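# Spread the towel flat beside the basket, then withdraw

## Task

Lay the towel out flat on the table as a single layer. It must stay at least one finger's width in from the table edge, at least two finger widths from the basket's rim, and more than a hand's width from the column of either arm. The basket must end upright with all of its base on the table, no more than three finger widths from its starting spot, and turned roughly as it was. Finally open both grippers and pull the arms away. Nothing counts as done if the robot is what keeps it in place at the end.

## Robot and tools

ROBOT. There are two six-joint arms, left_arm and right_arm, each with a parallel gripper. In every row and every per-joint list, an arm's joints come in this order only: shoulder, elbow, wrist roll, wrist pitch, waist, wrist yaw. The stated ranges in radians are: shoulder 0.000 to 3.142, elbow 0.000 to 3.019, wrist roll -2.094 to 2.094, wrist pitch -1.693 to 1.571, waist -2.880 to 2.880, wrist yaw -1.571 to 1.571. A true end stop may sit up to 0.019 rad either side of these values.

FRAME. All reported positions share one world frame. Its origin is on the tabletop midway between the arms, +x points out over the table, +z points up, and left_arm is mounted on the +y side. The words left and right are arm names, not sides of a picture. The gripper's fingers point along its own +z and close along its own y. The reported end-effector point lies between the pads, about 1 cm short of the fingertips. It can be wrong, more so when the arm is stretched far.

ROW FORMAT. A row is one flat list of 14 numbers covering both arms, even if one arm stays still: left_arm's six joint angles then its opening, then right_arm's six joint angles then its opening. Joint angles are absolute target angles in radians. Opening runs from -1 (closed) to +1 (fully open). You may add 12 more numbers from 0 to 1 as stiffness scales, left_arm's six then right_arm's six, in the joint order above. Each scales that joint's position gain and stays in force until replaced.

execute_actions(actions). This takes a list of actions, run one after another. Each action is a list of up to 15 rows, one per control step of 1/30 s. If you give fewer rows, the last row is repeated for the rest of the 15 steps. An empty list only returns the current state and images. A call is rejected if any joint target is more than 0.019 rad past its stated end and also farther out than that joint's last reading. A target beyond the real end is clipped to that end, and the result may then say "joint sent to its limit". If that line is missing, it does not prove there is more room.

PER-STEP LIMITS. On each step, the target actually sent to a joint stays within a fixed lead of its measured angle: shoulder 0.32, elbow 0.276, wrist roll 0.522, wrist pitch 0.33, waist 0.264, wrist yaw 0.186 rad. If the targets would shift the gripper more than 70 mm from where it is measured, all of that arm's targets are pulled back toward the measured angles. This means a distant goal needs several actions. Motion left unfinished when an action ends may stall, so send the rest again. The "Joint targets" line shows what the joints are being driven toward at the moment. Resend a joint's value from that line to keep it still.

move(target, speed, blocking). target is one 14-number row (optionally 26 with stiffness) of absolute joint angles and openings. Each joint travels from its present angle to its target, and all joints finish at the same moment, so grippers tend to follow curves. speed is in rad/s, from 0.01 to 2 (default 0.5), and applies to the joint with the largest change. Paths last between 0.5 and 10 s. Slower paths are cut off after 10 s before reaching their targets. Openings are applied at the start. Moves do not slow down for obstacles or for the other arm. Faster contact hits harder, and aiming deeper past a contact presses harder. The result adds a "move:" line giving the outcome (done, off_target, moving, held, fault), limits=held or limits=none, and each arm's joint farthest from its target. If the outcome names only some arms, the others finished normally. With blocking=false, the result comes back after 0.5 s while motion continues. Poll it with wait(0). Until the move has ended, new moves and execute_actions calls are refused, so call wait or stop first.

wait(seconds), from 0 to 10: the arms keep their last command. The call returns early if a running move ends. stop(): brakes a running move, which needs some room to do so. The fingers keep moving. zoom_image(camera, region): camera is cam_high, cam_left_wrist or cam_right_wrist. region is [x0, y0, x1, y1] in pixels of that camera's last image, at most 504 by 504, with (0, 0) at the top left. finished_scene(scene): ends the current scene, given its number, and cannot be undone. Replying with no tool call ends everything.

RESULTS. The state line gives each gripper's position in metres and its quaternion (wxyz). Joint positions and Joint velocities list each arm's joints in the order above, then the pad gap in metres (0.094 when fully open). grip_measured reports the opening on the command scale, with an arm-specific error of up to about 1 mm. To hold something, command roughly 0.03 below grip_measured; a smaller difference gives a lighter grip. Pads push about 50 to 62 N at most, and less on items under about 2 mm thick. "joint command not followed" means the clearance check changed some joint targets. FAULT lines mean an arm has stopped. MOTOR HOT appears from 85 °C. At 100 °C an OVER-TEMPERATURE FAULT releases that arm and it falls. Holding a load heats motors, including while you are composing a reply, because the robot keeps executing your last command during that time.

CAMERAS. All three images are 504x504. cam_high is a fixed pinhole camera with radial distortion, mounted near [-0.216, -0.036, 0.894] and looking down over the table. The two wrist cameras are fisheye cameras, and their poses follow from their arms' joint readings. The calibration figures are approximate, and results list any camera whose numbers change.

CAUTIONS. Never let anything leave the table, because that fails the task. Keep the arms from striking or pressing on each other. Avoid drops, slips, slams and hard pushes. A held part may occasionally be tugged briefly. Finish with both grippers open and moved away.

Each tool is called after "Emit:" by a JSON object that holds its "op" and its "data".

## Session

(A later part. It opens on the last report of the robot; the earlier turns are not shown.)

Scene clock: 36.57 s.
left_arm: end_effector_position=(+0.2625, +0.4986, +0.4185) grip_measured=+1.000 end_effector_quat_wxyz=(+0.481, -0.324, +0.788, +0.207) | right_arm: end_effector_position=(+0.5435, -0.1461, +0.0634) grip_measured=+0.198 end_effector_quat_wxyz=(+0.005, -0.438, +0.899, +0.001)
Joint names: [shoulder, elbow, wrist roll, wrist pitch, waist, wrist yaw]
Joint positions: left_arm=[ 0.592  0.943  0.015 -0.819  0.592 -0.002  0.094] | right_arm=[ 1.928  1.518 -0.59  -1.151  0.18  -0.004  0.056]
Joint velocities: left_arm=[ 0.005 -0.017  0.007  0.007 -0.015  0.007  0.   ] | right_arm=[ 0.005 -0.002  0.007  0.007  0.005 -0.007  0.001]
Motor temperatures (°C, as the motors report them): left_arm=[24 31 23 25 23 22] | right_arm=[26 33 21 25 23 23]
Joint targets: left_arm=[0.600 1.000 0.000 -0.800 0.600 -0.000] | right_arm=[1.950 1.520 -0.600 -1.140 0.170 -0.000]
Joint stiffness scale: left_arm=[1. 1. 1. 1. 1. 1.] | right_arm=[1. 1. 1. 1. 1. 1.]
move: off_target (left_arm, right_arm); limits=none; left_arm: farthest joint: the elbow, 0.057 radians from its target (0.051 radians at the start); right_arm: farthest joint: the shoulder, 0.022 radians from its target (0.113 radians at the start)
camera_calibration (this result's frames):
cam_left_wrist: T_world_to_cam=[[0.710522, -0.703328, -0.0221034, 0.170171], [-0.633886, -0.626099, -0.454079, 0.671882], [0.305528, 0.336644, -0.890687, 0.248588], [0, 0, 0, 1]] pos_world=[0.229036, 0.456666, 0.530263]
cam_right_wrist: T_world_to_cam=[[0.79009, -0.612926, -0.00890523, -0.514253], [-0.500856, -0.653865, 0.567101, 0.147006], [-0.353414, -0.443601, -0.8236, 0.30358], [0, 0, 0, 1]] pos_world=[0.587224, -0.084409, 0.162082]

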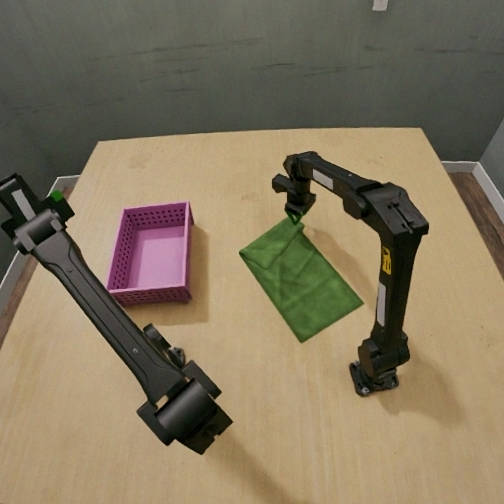

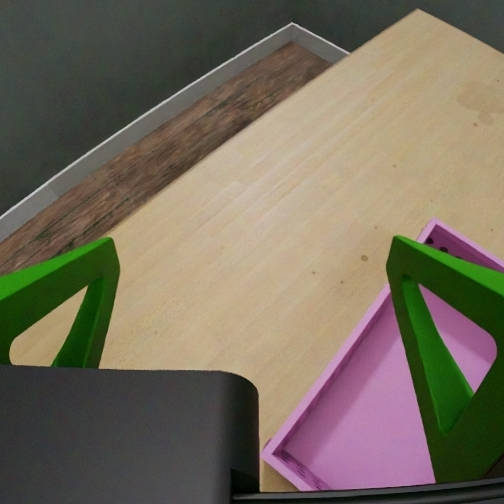

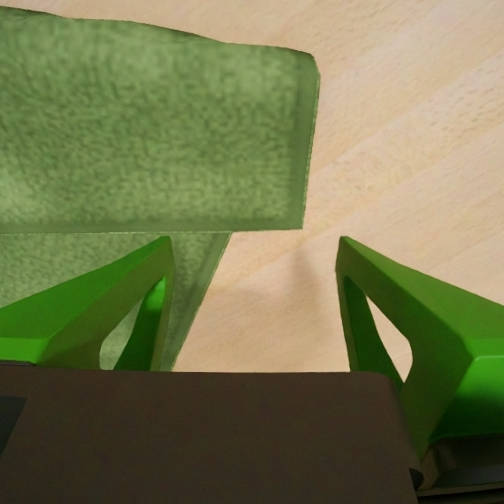

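Emit:
{"op": "move", "data": {"target": [0.6,1.0,0,-0.8,0.6,0,1,2.03,1.5,-0.6,-1.05,0.15,0,0.2], "speed": 0.1}}

Emit:
{"op": "move", "data": {"target": [0.6,1.0,0,-0.8,0.6,0,1,2.03,1.5,-0.6,-1.05,0.15,0,-1]}}

Emit:
{"op": "move", "data": {"target": [0.6,1.0,0,-0.8,0.6,0,1,2.03,1.87,-0.6,-1.4,0.25,0,-1], "speed": 0.3}}

Scene clock: 41.23 s.
left_arm: end_effector_position=(+0.2626, +0.4987, +0.4172) grip_measured=+1.000 end_effector_quat_wxyz=(+0.480, -0.324, +0.788, +0.206) | right_arm: end_effector_position=(+0.5520, -0.1491, +0.0215) grip_measured=+0.199 end_effector_quat_wxyz=(+0.005, -0.435, +0.901, +0.002)
Joint names: [shoulder, elbow, wrist roll, wrist pitch, waist, wrist yaw]
Joint positions: left_arm=[ 0.592  0.941  0.015 -0.819  0.592 -0.002  0.094] | right_arm=[ 1.994  1.501 -0.591 -1.07   0.17  -0.005  0.056]
Joint velocities: left_arm=[ 0.005 -0.012 -0.051 -0.007 -0.015 -0.007  0.   ] | right_arm=[ 0.005  0.002 -0.066  0.007 -0.015 -0.11   0.001]
Motor temperatures (°C, as the motors report them): left_arm=[24 32 23 25 23 22] | right_arm=[26 33 21 25 23 23]
Joint targets: left_arm=[0.600 1.000 -0.000 -0.800 0.600 0.000] | right_arm=[2.030 1.500 -0.600 -1.050 0.150 0.000]
Joint stiffness scale: left_arm=[1. 1. 1. 1. 1. 1.] | right_arm=[1. 1. 1. 1. 1. 1.]
move: off_target (left_arm, right_arm); limits=none; left_arm: farthest joint: the elbow, 0.059 radians from its target (0.057 radians at the start); right_arm: farthest joint: the shoulder, 0.036 radians from its target (0.102 radians at the start)
camera_calibration (this result's frames):
cam_left_wrist: T_world_to_cam=[[0.710486, -0.703364, -0.0220963, 0.170167], [-0.634614, -0.626838, -0.452039, 0.671029], [0.304097, 0.33519, -0.891725, 0.248923], [0, 0, 0, 1]] pos_world=[0.229247, 0.45688, 0.529062]
cam_right_wrist: T_world_to_cam=[[0.784907, -0.619521, -0.0106921, -0.521299], [-0.505303, -0.649993, 0.567607, 0.17608], [-0.358594, -0.440116, -0.82323, 0.274124], [0, 0, 0, 1]] pos_world=[0.596444, -0.0878588, 0.120149]

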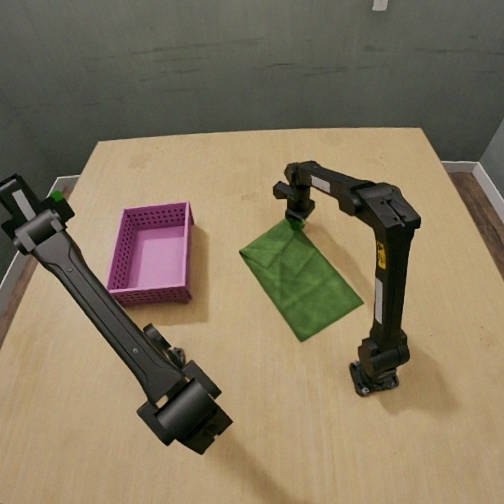

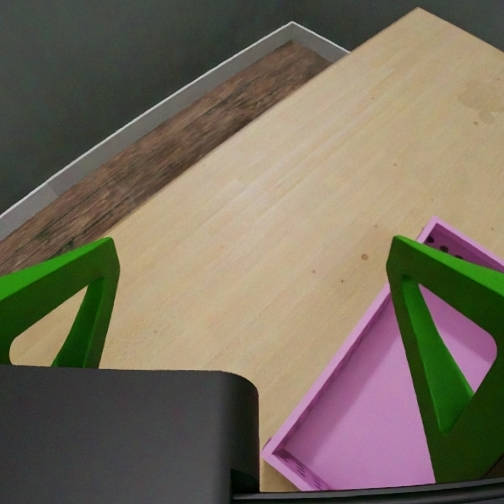

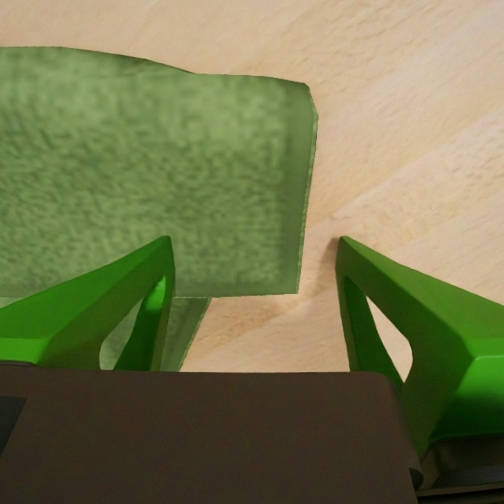

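Scene clock: 42.00 s.
left_arm: end_effector_position=(+0.2626, +0.4986, +0.4174) grip_measured=+1.000 end_effector_quat_wxyz=(+0.481, -0.324, +0.788, +0.206) | right_arm: end_effector_position=(+0.5522, -0.1488, +0.0215) grip_measured=-0.978 end_effector_quat_wxyz=(+0.005, -0.435, +0.901, +0.003)
Joint names: [shoulder, elbow, wrist roll, wrist pitch, waist, wrist yaw]
Joint positions: left_arm=[ 0.592  0.941  0.015 -0.819  0.592 -0.002  0.094] | right_arm=[ 1.994  1.501 -0.591 -1.069  0.17  -0.007  0.001]
Joint velocities: left_arm=[ 0.005  0.007 -0.022  0.017  0.015  0.022  0.   ] | right_arm=[ 0.005  0.002  0.037 -0.017 -0.015 -0.051  0.   ]
Motor temperatures (°C, as the motors report them): left_arm=[24 32 23 25 23 22] | right_arm=[26 33 21 25 23 23]
Joint targets: left_arm=[0.600 1.000 0.000 -0.800 0.600 -0.000] | right_arm=[2.030 1.500 -0.600 -1.050 0.150 -0.000]
Joint stiffness scale: left_arm=[1. 1. 1. 1. 1. 1.] | right_arm=[1. 1. 1. 1. 1. 1.]
move: off_target (left_arm, right_arm); limits=none; left_arm: farthest joint: the elbow, 0.059 radians from its target (0.059 radians at the start); right_arm: farthest joint: the shoulder, 0.036 radians from its target (0.036 radians at the start)
camera_calibration (this result's frames):
cam_left_wrist: T_world_to_cam=[[0.710492, -0.703358, -0.0220975, 0.170167], [-0.634493, -0.626715, -0.452379, 0.671172], [0.304336, 0.335432, -0.891552, 0.248867], [0, 0, 0, 1]] pos_world=[0.229212, 0.456844, 0.529262]
cam_right_wrist: T_world_to_cam=[[0.784922, -0.619491, -0.0113147, -0.52123], [-0.50565, -0.651021, 0.566118, 0.176462], [-0.358071, -0.438637, -0.824247, 0.274295], [0, 0, 0, 1]] pos_world=[0.59657, -0.0877008, 0.120291]

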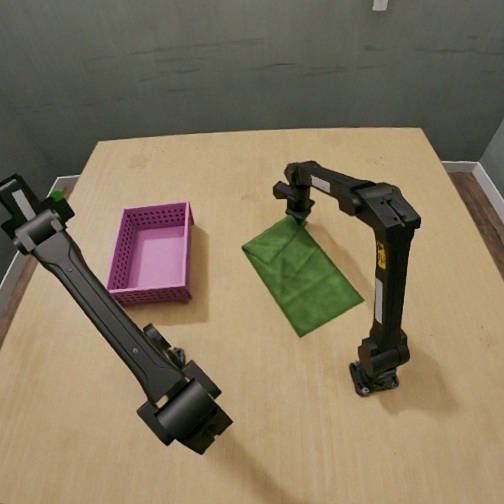

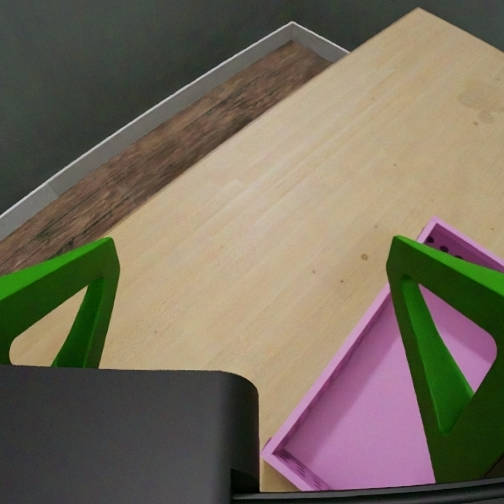

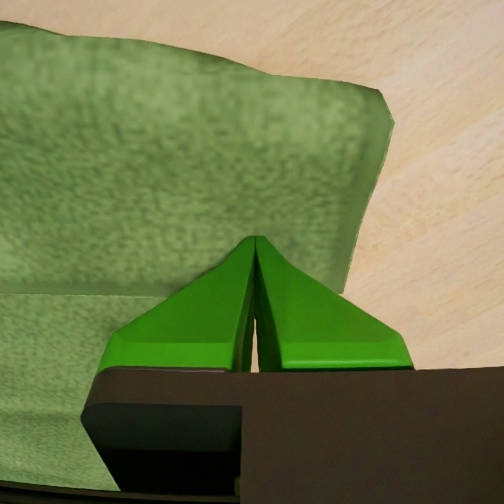

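Scene clock: 43.77 s.
left_arm: end_effector_position=(+0.2626, +0.4986, +0.4174) grip_measured=+1.000 end_effector_quat_wxyz=(+0.481, -0.324, +0.788, +0.206) | right_arm: end_effector_position=(+0.5774, -0.0978, +0.1322) grip_measured=-0.978 end_effector_quat_wxyz=(+0.001, -0.464, +0.886, +0.002)
Joint names: [shoulder, elbow, wrist roll, wrist pitch, waist, wrist yaw]
Joint positions: left_arm=[ 0.592  0.941  0.015 -0.819  0.592 -0.002  0.094] | right_arm=[ 2.004  1.827 -0.591 -1.391  0.237 -0.005  0.001]
Joint velocities: left_arm=[-0.005 -0.012  0.022 -0.017 -0.005 -0.037  0.   ] | right_arm=[-0.005 -0.007  0.007 -0.007 -0.005  0.125 -0.   ]
Motor temperatures (°C, as the motors report them): left_arm=[24 32 23 25 23 22] | right_arm=[26 33 21 25 23 23]
Joint targets: left_arm=[0.600 1.000 -0.000 -0.800 0.600 0.000] | right_arm=[2.030 1.870 -0.600 -1.400 0.250 -0.000]
Joint stiffness scale: left_arm=[1. 1. 1. 1. 1. 1.] | right_arm=[1. 1. 1. 1. 1. 1.]
move: off_target (left_arm, right_arm); limits=none; left_arm: farthest joint: the elbow, 0.059 radians from its target (0.059 radians at the start); right_arm: farthest joint: the elbow, 0.043 radians from its target (0.369 radians at the start)
camera_calibration (this result's frames):
cam_left_wrist: T_world_to_cam=[[0.710492, -0.703358, -0.0220975, 0.170167], [-0.634493, -0.626715, -0.452379, 0.671172], [0.304336, 0.335432, -0.891552, 0.248867], [0, 0, 0, 1]] pos_world=[0.229212, 0.456844, 0.529262]
cam_right_wrist: T_world_to_cam=[[0.824412, -0.565817, -0.0140093, -0.525369], [-0.457459, -0.680698, 0.572173, 0.128206], [-0.333281, -0.465298, -0.820013, 0.379461], [0, 0, 0, 1]] pos_world=[0.618237, -0.0334313, 0.230447]

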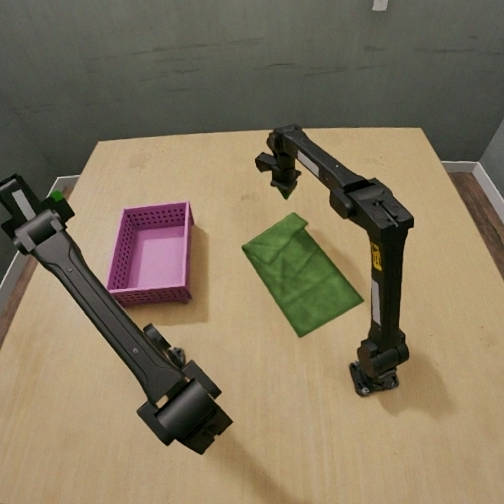

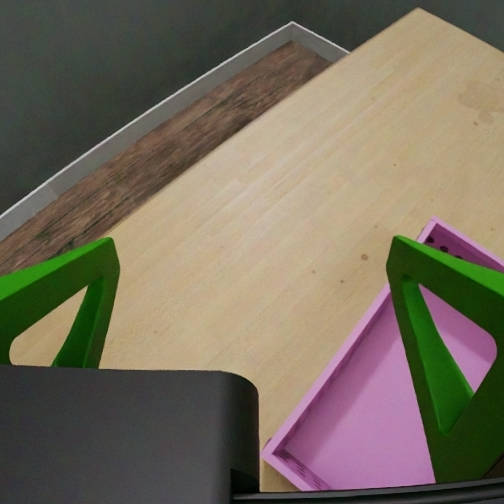

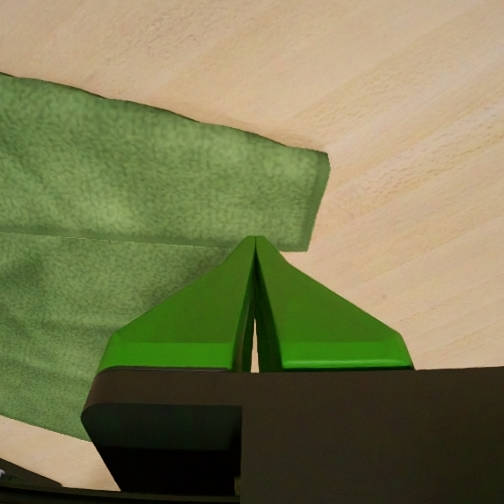

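Emit:
{"op": "move", "data": {"target": [0.6,1.0,0,-0.8,0.6,0,1,1.97,1.56,-0.6,-1.16,0.115,0,-0.3]}}

Emit:
{"op": "move", "data": {"target": [0.6,1.0,0,-0.8,0.6,0,1,2.07,1.545,-0.6,-1.06,0.115,0,-0.3], "speed": 0.1}}

Emit:
{"op": "move", "data": {"target": [0.6,1.0,0,-0.8,0.6,0,1,2.07,1.545,-0.6,-1.06,0.115,0,-1]}}

Scene clock: 48.93 s.
left_arm: end_effector_position=(+0.2626, +0.4987, +0.4172) grip_measured=+1.000 end_effector_quat_wxyz=(+0.480, -0.324, +0.788, +0.206) | right_arm: end_effector_position=(+0.5575, -0.1840, +0.0368) grip_measured=-0.302 end_effector_quat_wxyz=(-0.022, -0.407, +0.913, +0.005)
Joint names: [shoulder, elbow, wrist roll, wrist pitch, waist, wrist yaw]
Joint positions: left_arm=[ 0.592  0.941  0.015 -0.819  0.592 -0.002  0.094] | right_arm=[ 1.997  1.55  -0.591 -1.17   0.11  -0.003  0.033]
Joint velocities: left_arm=[-0.005 -0.002 -0.022 -0.002 -0.005 -0.037  0.   ] | right_arm=[-0.005 -0.007  0.007  0.007 -0.005 -0.037 -0.001]
Motor temperatures (°C, as the motors report them): left_arm=[24 32 23 25 23 22] | right_arm=[26 34 21 25 23 23]
Joint targets: left_arm=[0.600 1.000 -0.000 -0.800 0.600 -0.000] | right_arm=[1.970 1.560 -0.600 -1.160 0.115 -0.000]
Joint stiffness scale: left_arm=[1. 1. 1. 1. 1. 1.] | right_arm=[1. 1. 1. 1. 1. 1.]
move: off_target (left_arm, right_arm); limits=none; left_arm: farthest joint: the elbow, 0.059 radians from its target (0.059 radians at the start); right_arm: farthest joint: the shoulder, 0.027 radians from its target (0.034 radians at the start)
camera_calibration (this result's frames):
cam_left_wrist: T_world_to_cam=[[0.710486, -0.703364, -0.0220963, 0.170167], [-0.634614, -0.626838, -0.452039, 0.671029], [0.304097, 0.33519, -0.891725, 0.248923], [0, 0, 0, 1]] pos_world=[0.229247, 0.45688, 0.529062]
cam_right_wrist: T_world_to_cam=[[0.744898, -0.666031, -0.0391177, -0.532247], [-0.513054, -0.609315, 0.604576, 0.15787], [-0.426501, -0.430278, -0.795587, 0.311953], [0, 0, 0, 1]] pos_world=[0.610514, -0.124074, 0.131921]

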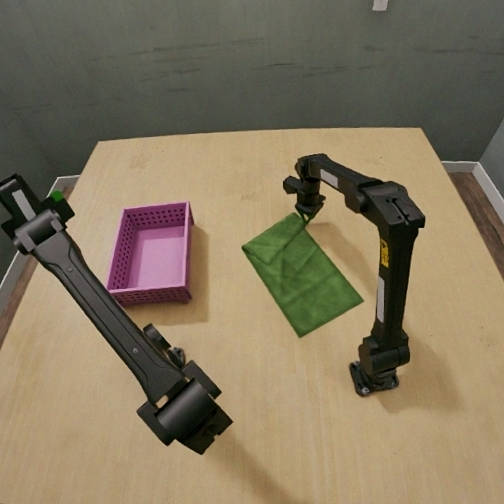

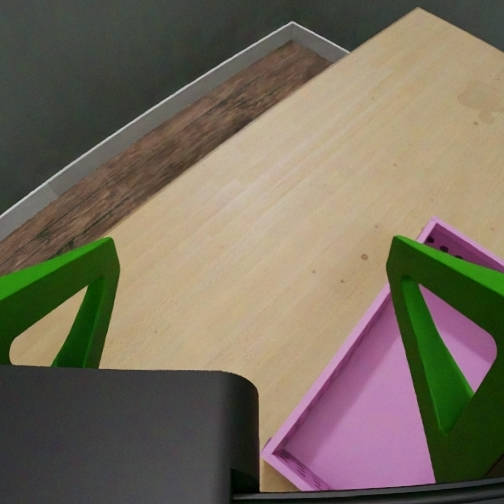

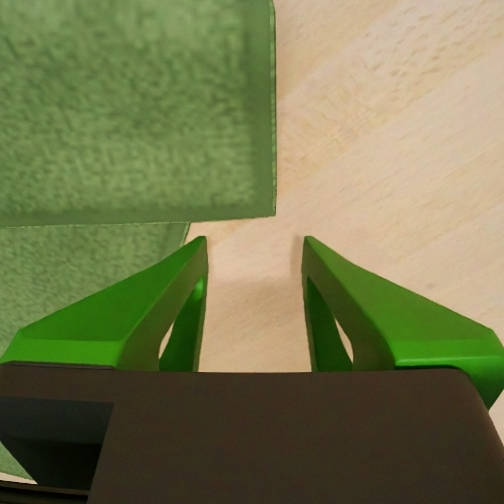

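Scene clock: 50.33 s.
left_arm: end_effector_position=(+0.2626, +0.4987, +0.4158) grip_measured=+1.000 end_effector_quat_wxyz=(+0.480, -0.324, +0.789, +0.206) | right_arm: end_effector_position=(+0.5742, -0.1798, +0.0190) grip_measured=-0.302 end_effector_quat_wxyz=(+0.005, -0.408, +0.913, +0.000)
Joint names: [shoulder, elbow, wrist roll, wrist pitch, waist, wrist yaw]
Joint positions: left_arm=[ 0.592  0.938  0.015 -0.819  0.592 -0.002  0.094] | right_arm=[ 2.025  1.546 -0.592 -1.081  0.11  -0.003  0.033]
Joint velocities: left_arm=[-0.005 -0.012  0.007 -0.012  0.005  0.022  0.   ] | right_arm=[-0.005 -0.007  0.007 -0.012  0.005 -0.037 -0.001]
Motor temperatures (°C, as the motors report them): left_arm=[24 32 23 25 23 22] | right_arm=[26 34 21 25 23 23]
Joint targets: left_arm=[0.600 1.000 0.000 -0.800 0.600 -0.000] | right_arm=[2.070 1.545 -0.600 -1.060 0.115 0.000]
Joint stiffness scale: left_arm=[1. 1. 1. 1. 1. 1.] | right_arm=[1. 1. 1. 1. 1. 1.]
move: off_target (left_arm, right_arm); limits=none; left_arm: farthest joint: the elbow, 0.062 radians from its target (0.059 radians at the start); right_arm: farthest joint: the shoulder, 0.045 radians from its target (0.073 radians at the start)
camera_calibration (this result's frames):
cam_left_wrist: T_world_to_cam=[[0.710451, -0.7034, -0.0220892, 0.170162], [-0.635338, -0.627574, -0.449996, 0.670176], [0.302665, 0.333734, -0.892757, 0.249255], [0, 0, 0, 1]] pos_world=[0.229456, 0.457092, 0.52786]
cam_right_wrist: T_world_to_cam=[[0.746682, -0.665139, -0.00750614, -0.544054], [-0.544661, -0.617834, 0.567121, 0.197146], [-0.381851, -0.419371, -0.823601, 0.283566], [0, 0, 0, 1]] pos_world=[0.621893, -0.121149, 0.117656]

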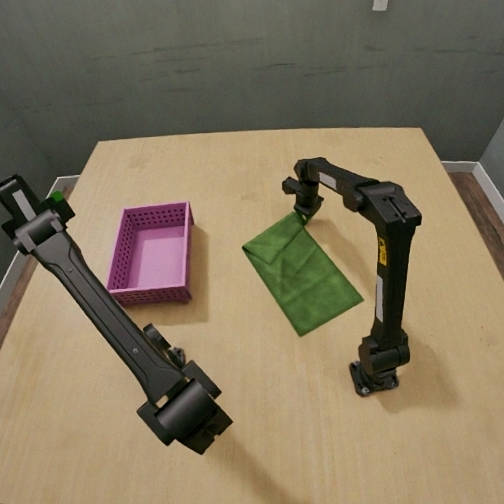

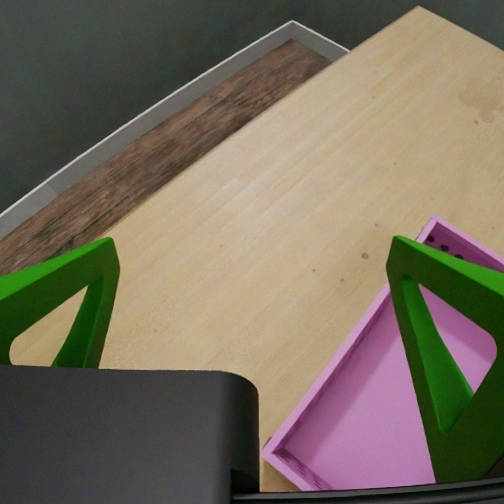

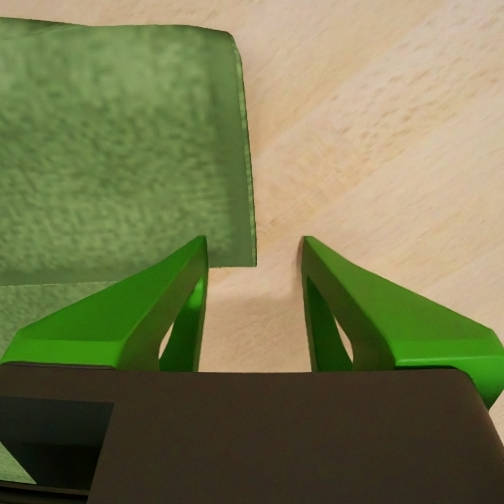

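Scene clock: 51.13 s.
left_arm: end_effector_position=(+0.2626, +0.4986, +0.4176) grip_measured=+1.000 end_effector_quat_wxyz=(+0.481, -0.324, +0.788, +0.206) | right_arm: end_effector_position=(+0.5747, -0.1796, +0.0192) grip_measured=-0.978 end_effector_quat_wxyz=(+0.007, -0.408, +0.913, +0.000)
Joint names: [shoulder, elbow, wrist roll, wrist pitch, waist, wrist yaw]
Joint positions: left_arm=[ 0.592  0.941  0.015 -0.819  0.592 -0.002  0.094] | right_arm=[ 2.025  1.546 -0.592 -1.079  0.11  -0.003  0.001]
Joint velocities: left_arm=[ 0.005  0.007  0.022  0.002 -0.005  0.022  0.   ] | right_arm=[-0.015  0.002 -0.022 -0.007 -0.005  0.066 -0.002]
Motor temperatures (°C, as the motors report them): left_arm=[24 32 23 25 23 22] | right_arm=[26 34 21 25 23 23]
Joint targets: left_arm=[0.600 1.000 0.000 -0.800 0.600 0.000] | right_arm=[2.070 1.545 -0.600 -1.060 0.115 0.000]
Joint stiffness scale: left_arm=[1. 1. 1. 1. 1. 1.] | right_arm=[1. 1. 1. 1. 1. 1.]
move: off_target (left_arm, right_arm); limits=none; left_arm: farthest joint: the elbow, 0.059 radians from its target (0.062 radians at the start); right_arm: farthest joint: the shoulder, 0.045 radians from its target (0.045 radians at the start)
camera_calibration (this result's frames):
cam_left_wrist: T_world_to_cam=[[0.710498, -0.703352, -0.0220987, 0.170168], [-0.634372, -0.626592, -0.452719, 0.671314], [0.304574, 0.335675, -0.891379, 0.248811], [0, 0, 0, 1]] pos_world=[0.229177, 0.456809, 0.529462]
cam_right_wrist: T_world_to_cam=[[0.7467, -0.665129, -0.00653805, -0.544312], [-0.545862, -0.618364, 0.565386, 0.198026], [-0.380098, -0.418605, -0.8248, 0.283164], [0, 0, 0, 1]] pos_world=[0.622163, -0.121052, 0.118034]

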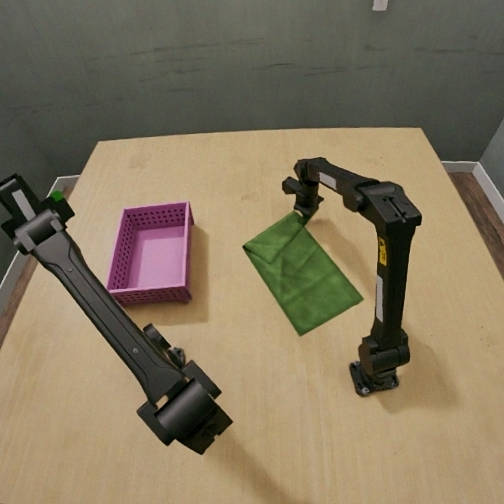

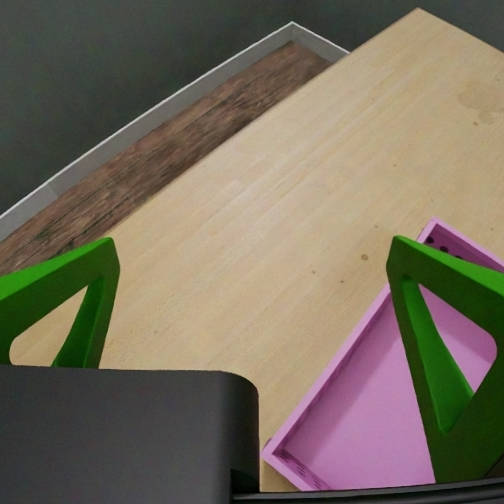

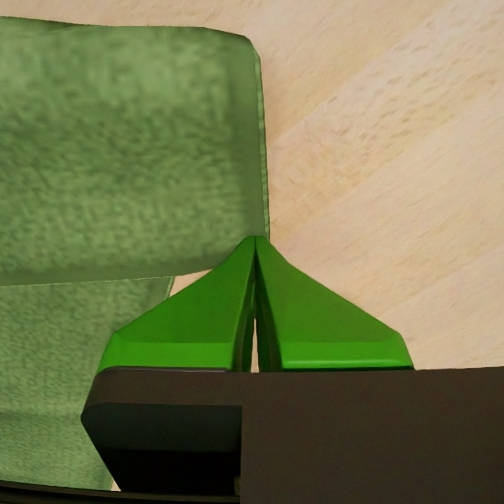

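Emit:
{"op": "move", "data": {"target": [0.6,1.0,0,-0.8,0.6,0,1,2.04,1.66,-0.6,-1.31,0.13,0,-1], "speed": 0.2}}

Emit:
{"op": "move", "data": {"target": [0.6,1.0,0,-0.8,0.6,0,1,2.14,1.66,-0.6,-1.24,0.13,0,-0.1], "speed": 0.1}}

Emit:
{"op": "move", "data": {"target": [0.6,1.0,0,-0.8,0.6,0,1,2.14,1.66,-0.6,-1.24,0.13,0,-1]}}

Scene clock: 57.00 s.
left_arm: end_effector_position=(+0.2626, +0.4987, +0.4158) grip_measured=+1.000 end_effector_quat_wxyz=(+0.480, -0.324, +0.789, +0.206) | right_arm: end_effector_position=(+0.5493, -0.1840, +0.0458) grip_measured=-0.978 end_effector_quat_wxyz=(-0.068, -0.408, +0.910, +0.013)
Joint names: [shoulder, elbow, wrist roll, wrist pitch, waist, wrist yaw]
Joint positions: left_arm=[ 0.592  0.938  0.015 -0.819  0.592 -0.002  0.094] | right_arm=[ 2.025  1.616 -0.592 -1.301  0.114 -0.003  0.001]
Joint velocities: left_arm=[ 0.005 -0.002  0.051 -0.002  0.005  0.022  0.   ] | right_arm=[-0.015 -0.007  0.066 -0.002  0.005 -0.051 -0.   ]
Motor temperatures (°C, as the motors report them): left_arm=[24 33 23 25 23 22] | right_arm=[26 34 21 25 23 23]
Joint targets: left_arm=[0.600 1.000 -0.000 -0.800 0.600 -0.000] | right_arm=[2.040 1.660 -0.600 -1.310 0.130 -0.000]
Joint stiffness scale: left_arm=[1. 1. 1. 1. 1. 1.] | right_arm=[1. 1. 1. 1. 1. 1.]
move: off_target (left_arm, right_arm); limits=none; left_arm: farthest joint: the elbow, 0.062 radians from its target (0.059 radians at the start); right_arm: farthest joint: the elbow, 0.044 radians from its target (0.114 radians at the start)
camera_calibration (this result's frames):
cam_left_wrist: T_world_to_cam=[[0.710451, -0.7034, -0.0220892, 0.170162], [-0.635338, -0.627574, -0.449996, 0.670176], [0.302665, 0.333734, -0.892757, 0.249255], [0, 0, 0, 1]] pos_world=[0.229456, 0.457092, 0.52786]
cam_right_wrist: T_world_to_cam=[[0.741805, -0.664401, -0.0910892, -0.521465], [-0.453562, -0.597111, 0.661619, 0.115265], [-0.493971, -0.449477, -0.744287, 0.346808], [0, 0, 0, 1]] pos_world=[0.610418, -0.121754, 0.134363]

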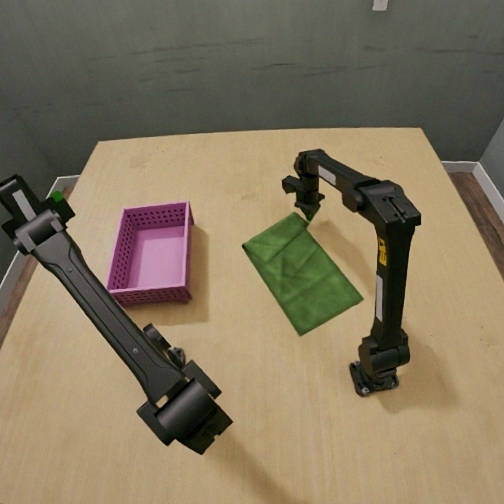

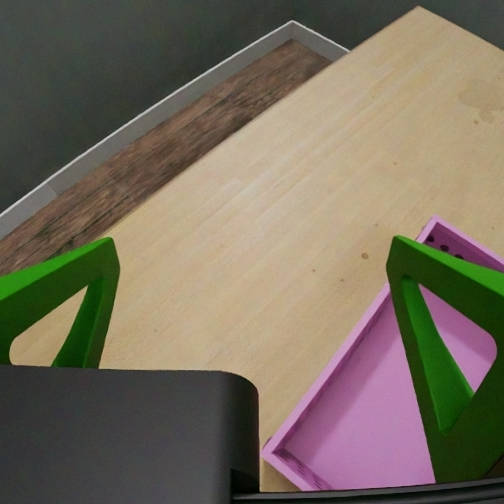

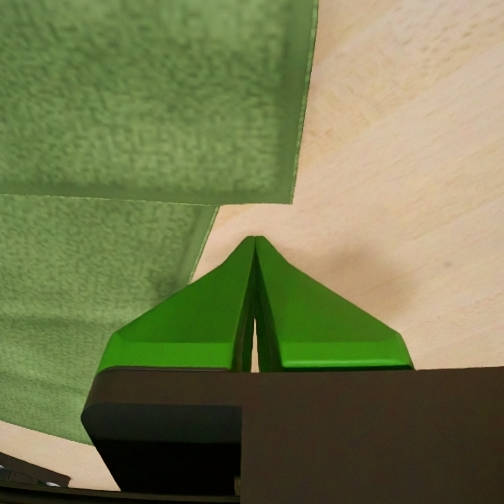

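Scene clock: 58.53 s.
left_arm: end_effector_position=(+0.2626, +0.4986, +0.4178) grip_measured=+1.000 end_effector_quat_wxyz=(+0.481, -0.324, +0.788, +0.207) | right_arm: end_effector_position=(+0.5581, -0.1818, +0.0193) grip_measured=-0.101 end_effector_quat_wxyz=(-0.071, -0.409, +0.909, +0.014)
Joint names: [shoulder, elbow, wrist roll, wrist pitch, waist, wrist yaw]
Joint positions: left_arm=[ 0.592  0.942  0.015 -0.819  0.592 -0.002  0.094] | right_arm=[ 2.081  1.633 -0.595 -1.269  0.114 -0.003  0.042]
Joint velocities: left_arm=[-0.024 -0.012  0.007 -0.002 -0.005  0.007  0.   ] | right_arm=[ 0.005  0.017  0.051 -0.007 -0.005  0.051 -0.001]
Motor temperatures (°C, as the motors report them): left_arm=[24 33 23 25 23 22] | right_arm=[26 34 21 25 23 23]
Joint targets: left_arm=[0.600 1.000 -0.000 -0.800 0.600 0.000] | right_arm=[2.140 1.660 -0.600 -1.240 0.130 0.000]
Joint stiffness scale: left_arm=[1. 1. 1. 1. 1. 1.] | right_arm=[1. 1. 1. 1. 1. 1.]
move: off_target (left_arm, right_arm); limits=none; left_arm: farthest joint: the elbow, 0.058 radians from its target (0.062 radians at the start); right_arm: farthest joint: the shoulder, 0.059 radians from its target (0.115 radians at the start)
camera_calibration (this result's frames):
cam_left_wrist: T_world_to_cam=[[0.710504, -0.703346, -0.0220999, 0.170169], [-0.63425, -0.626469, -0.453059, 0.671456], [0.304813, 0.335917, -0.891206, 0.248756], [0, 0, 0, 1]] pos_world=[0.229142, 0.456773, 0.529663]
cam_right_wrist: T_world_to_cam=[[0.74318, -0.662278, -0.0952481, -0.529204], [-0.447279, -0.597619, 0.665427, 0.13441], [-0.497619, -0.451929, -0.740362, 0.334029], [0, 0, 0, 1]] pos_world=[0.619632, -0.119197, 0.107457]

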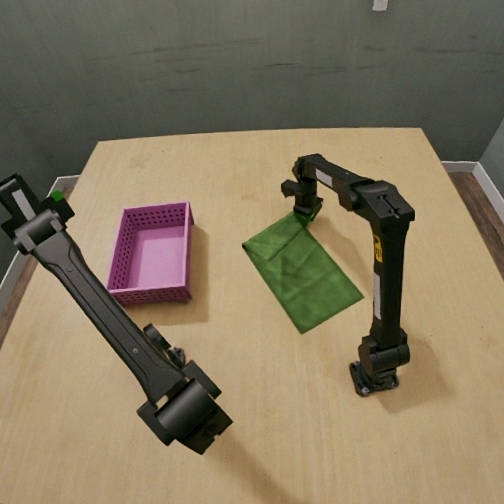

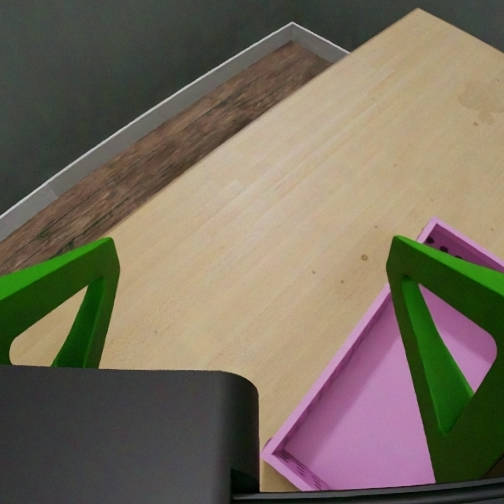

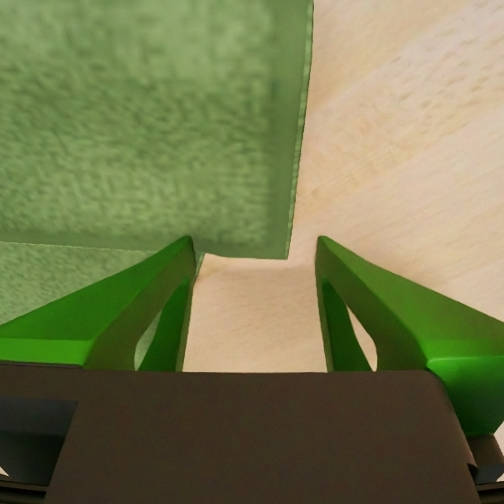

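Scene clock: 59.23 s.
left_arm: end_effector_position=(+0.2626, +0.4987, +0.4163) grip_measured=+1.000 end_effector_quat_wxyz=(+0.480, -0.324, +0.789, +0.206) | right_arm: end_effector_position=(+0.5592, -0.1812, +0.0204) grip_measured=-0.964 end_effector_quat_wxyz=(-0.069, -0.409, +0.910, +0.014)
Joint names: [shoulder, elbow, wrist roll, wrist pitch, waist, wrist yaw]
Joint positions: left_arm=[ 0.592  0.939  0.015 -0.819  0.592 -0.002  0.094] | right_arm=[ 2.079  1.634 -0.595 -1.266  0.114 -0.005  0.002]
Joint velocities: left_arm=[ 0.005 -0.017 -0.051  0.002 -0.005 -0.022  0.   ] | right_arm=[ 0.005 -0.002 -0.022 -0.007 -0.015 -0.007 -0.001]
Motor temperatures (°C, as the motors report them): left_arm=[24 33 23 25 23 22] | right_arm=[26 34 21 25 23 23]
Joint targets: left_arm=[0.600 1.000 0.000 -0.800 0.600 -0.000] | right_arm=[2.140 1.660 -0.600 -1.240 0.130 -0.000]
Joint stiffness scale: left_arm=[1. 1. 1. 1. 1. 1.] | right_arm=[1. 1. 1. 1. 1. 1.]
move: off_target (left_arm, right_arm); limits=none; left_arm: farthest joint: the elbow, 0.061 radians from its target (0.058 radians at the start); right_arm: farthest joint: the shoulder, 0.061 radians from its target (0.059 radians at the start)
camera_calibration (this result's frames):
cam_left_wrist: T_world_to_cam=[[0.710462, -0.703388, -0.0220916, 0.170163], [-0.635097, -0.627329, -0.450677, 0.670461], [0.303143, 0.33422, -0.892414, 0.249145], [0, 0, 0, 1]] pos_world=[0.229386, 0.457022, 0.528261]
cam_right_wrist: T_world_to_cam=[[0.743489, -0.662175, -0.0935288, -0.529692], [-0.450593, -0.599373, 0.661603, 0.136081], [-0.494156, -0.449751, -0.743999, 0.334093], [0, 0, 0, 1]] pos_world=[0.620231, -0.118927, 0.108992]

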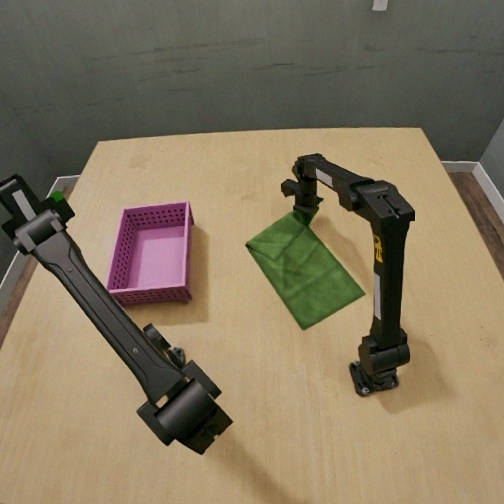

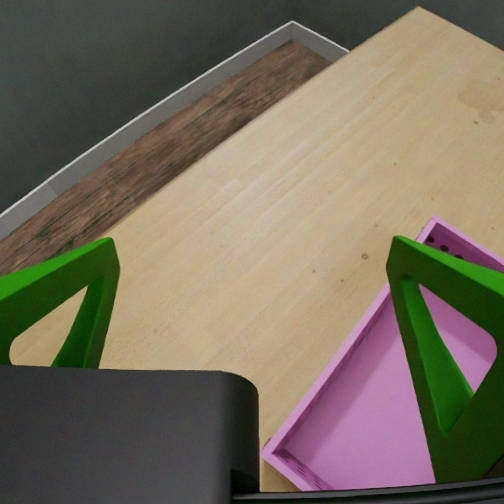

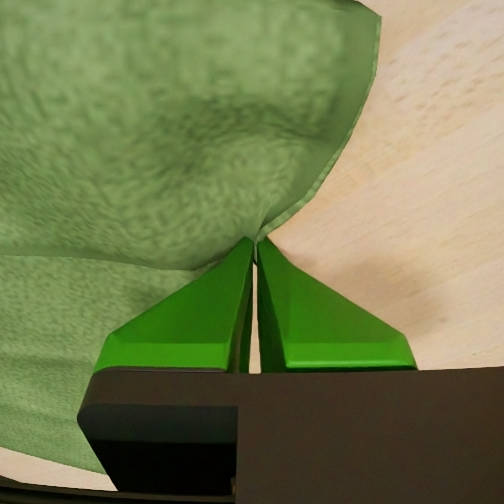

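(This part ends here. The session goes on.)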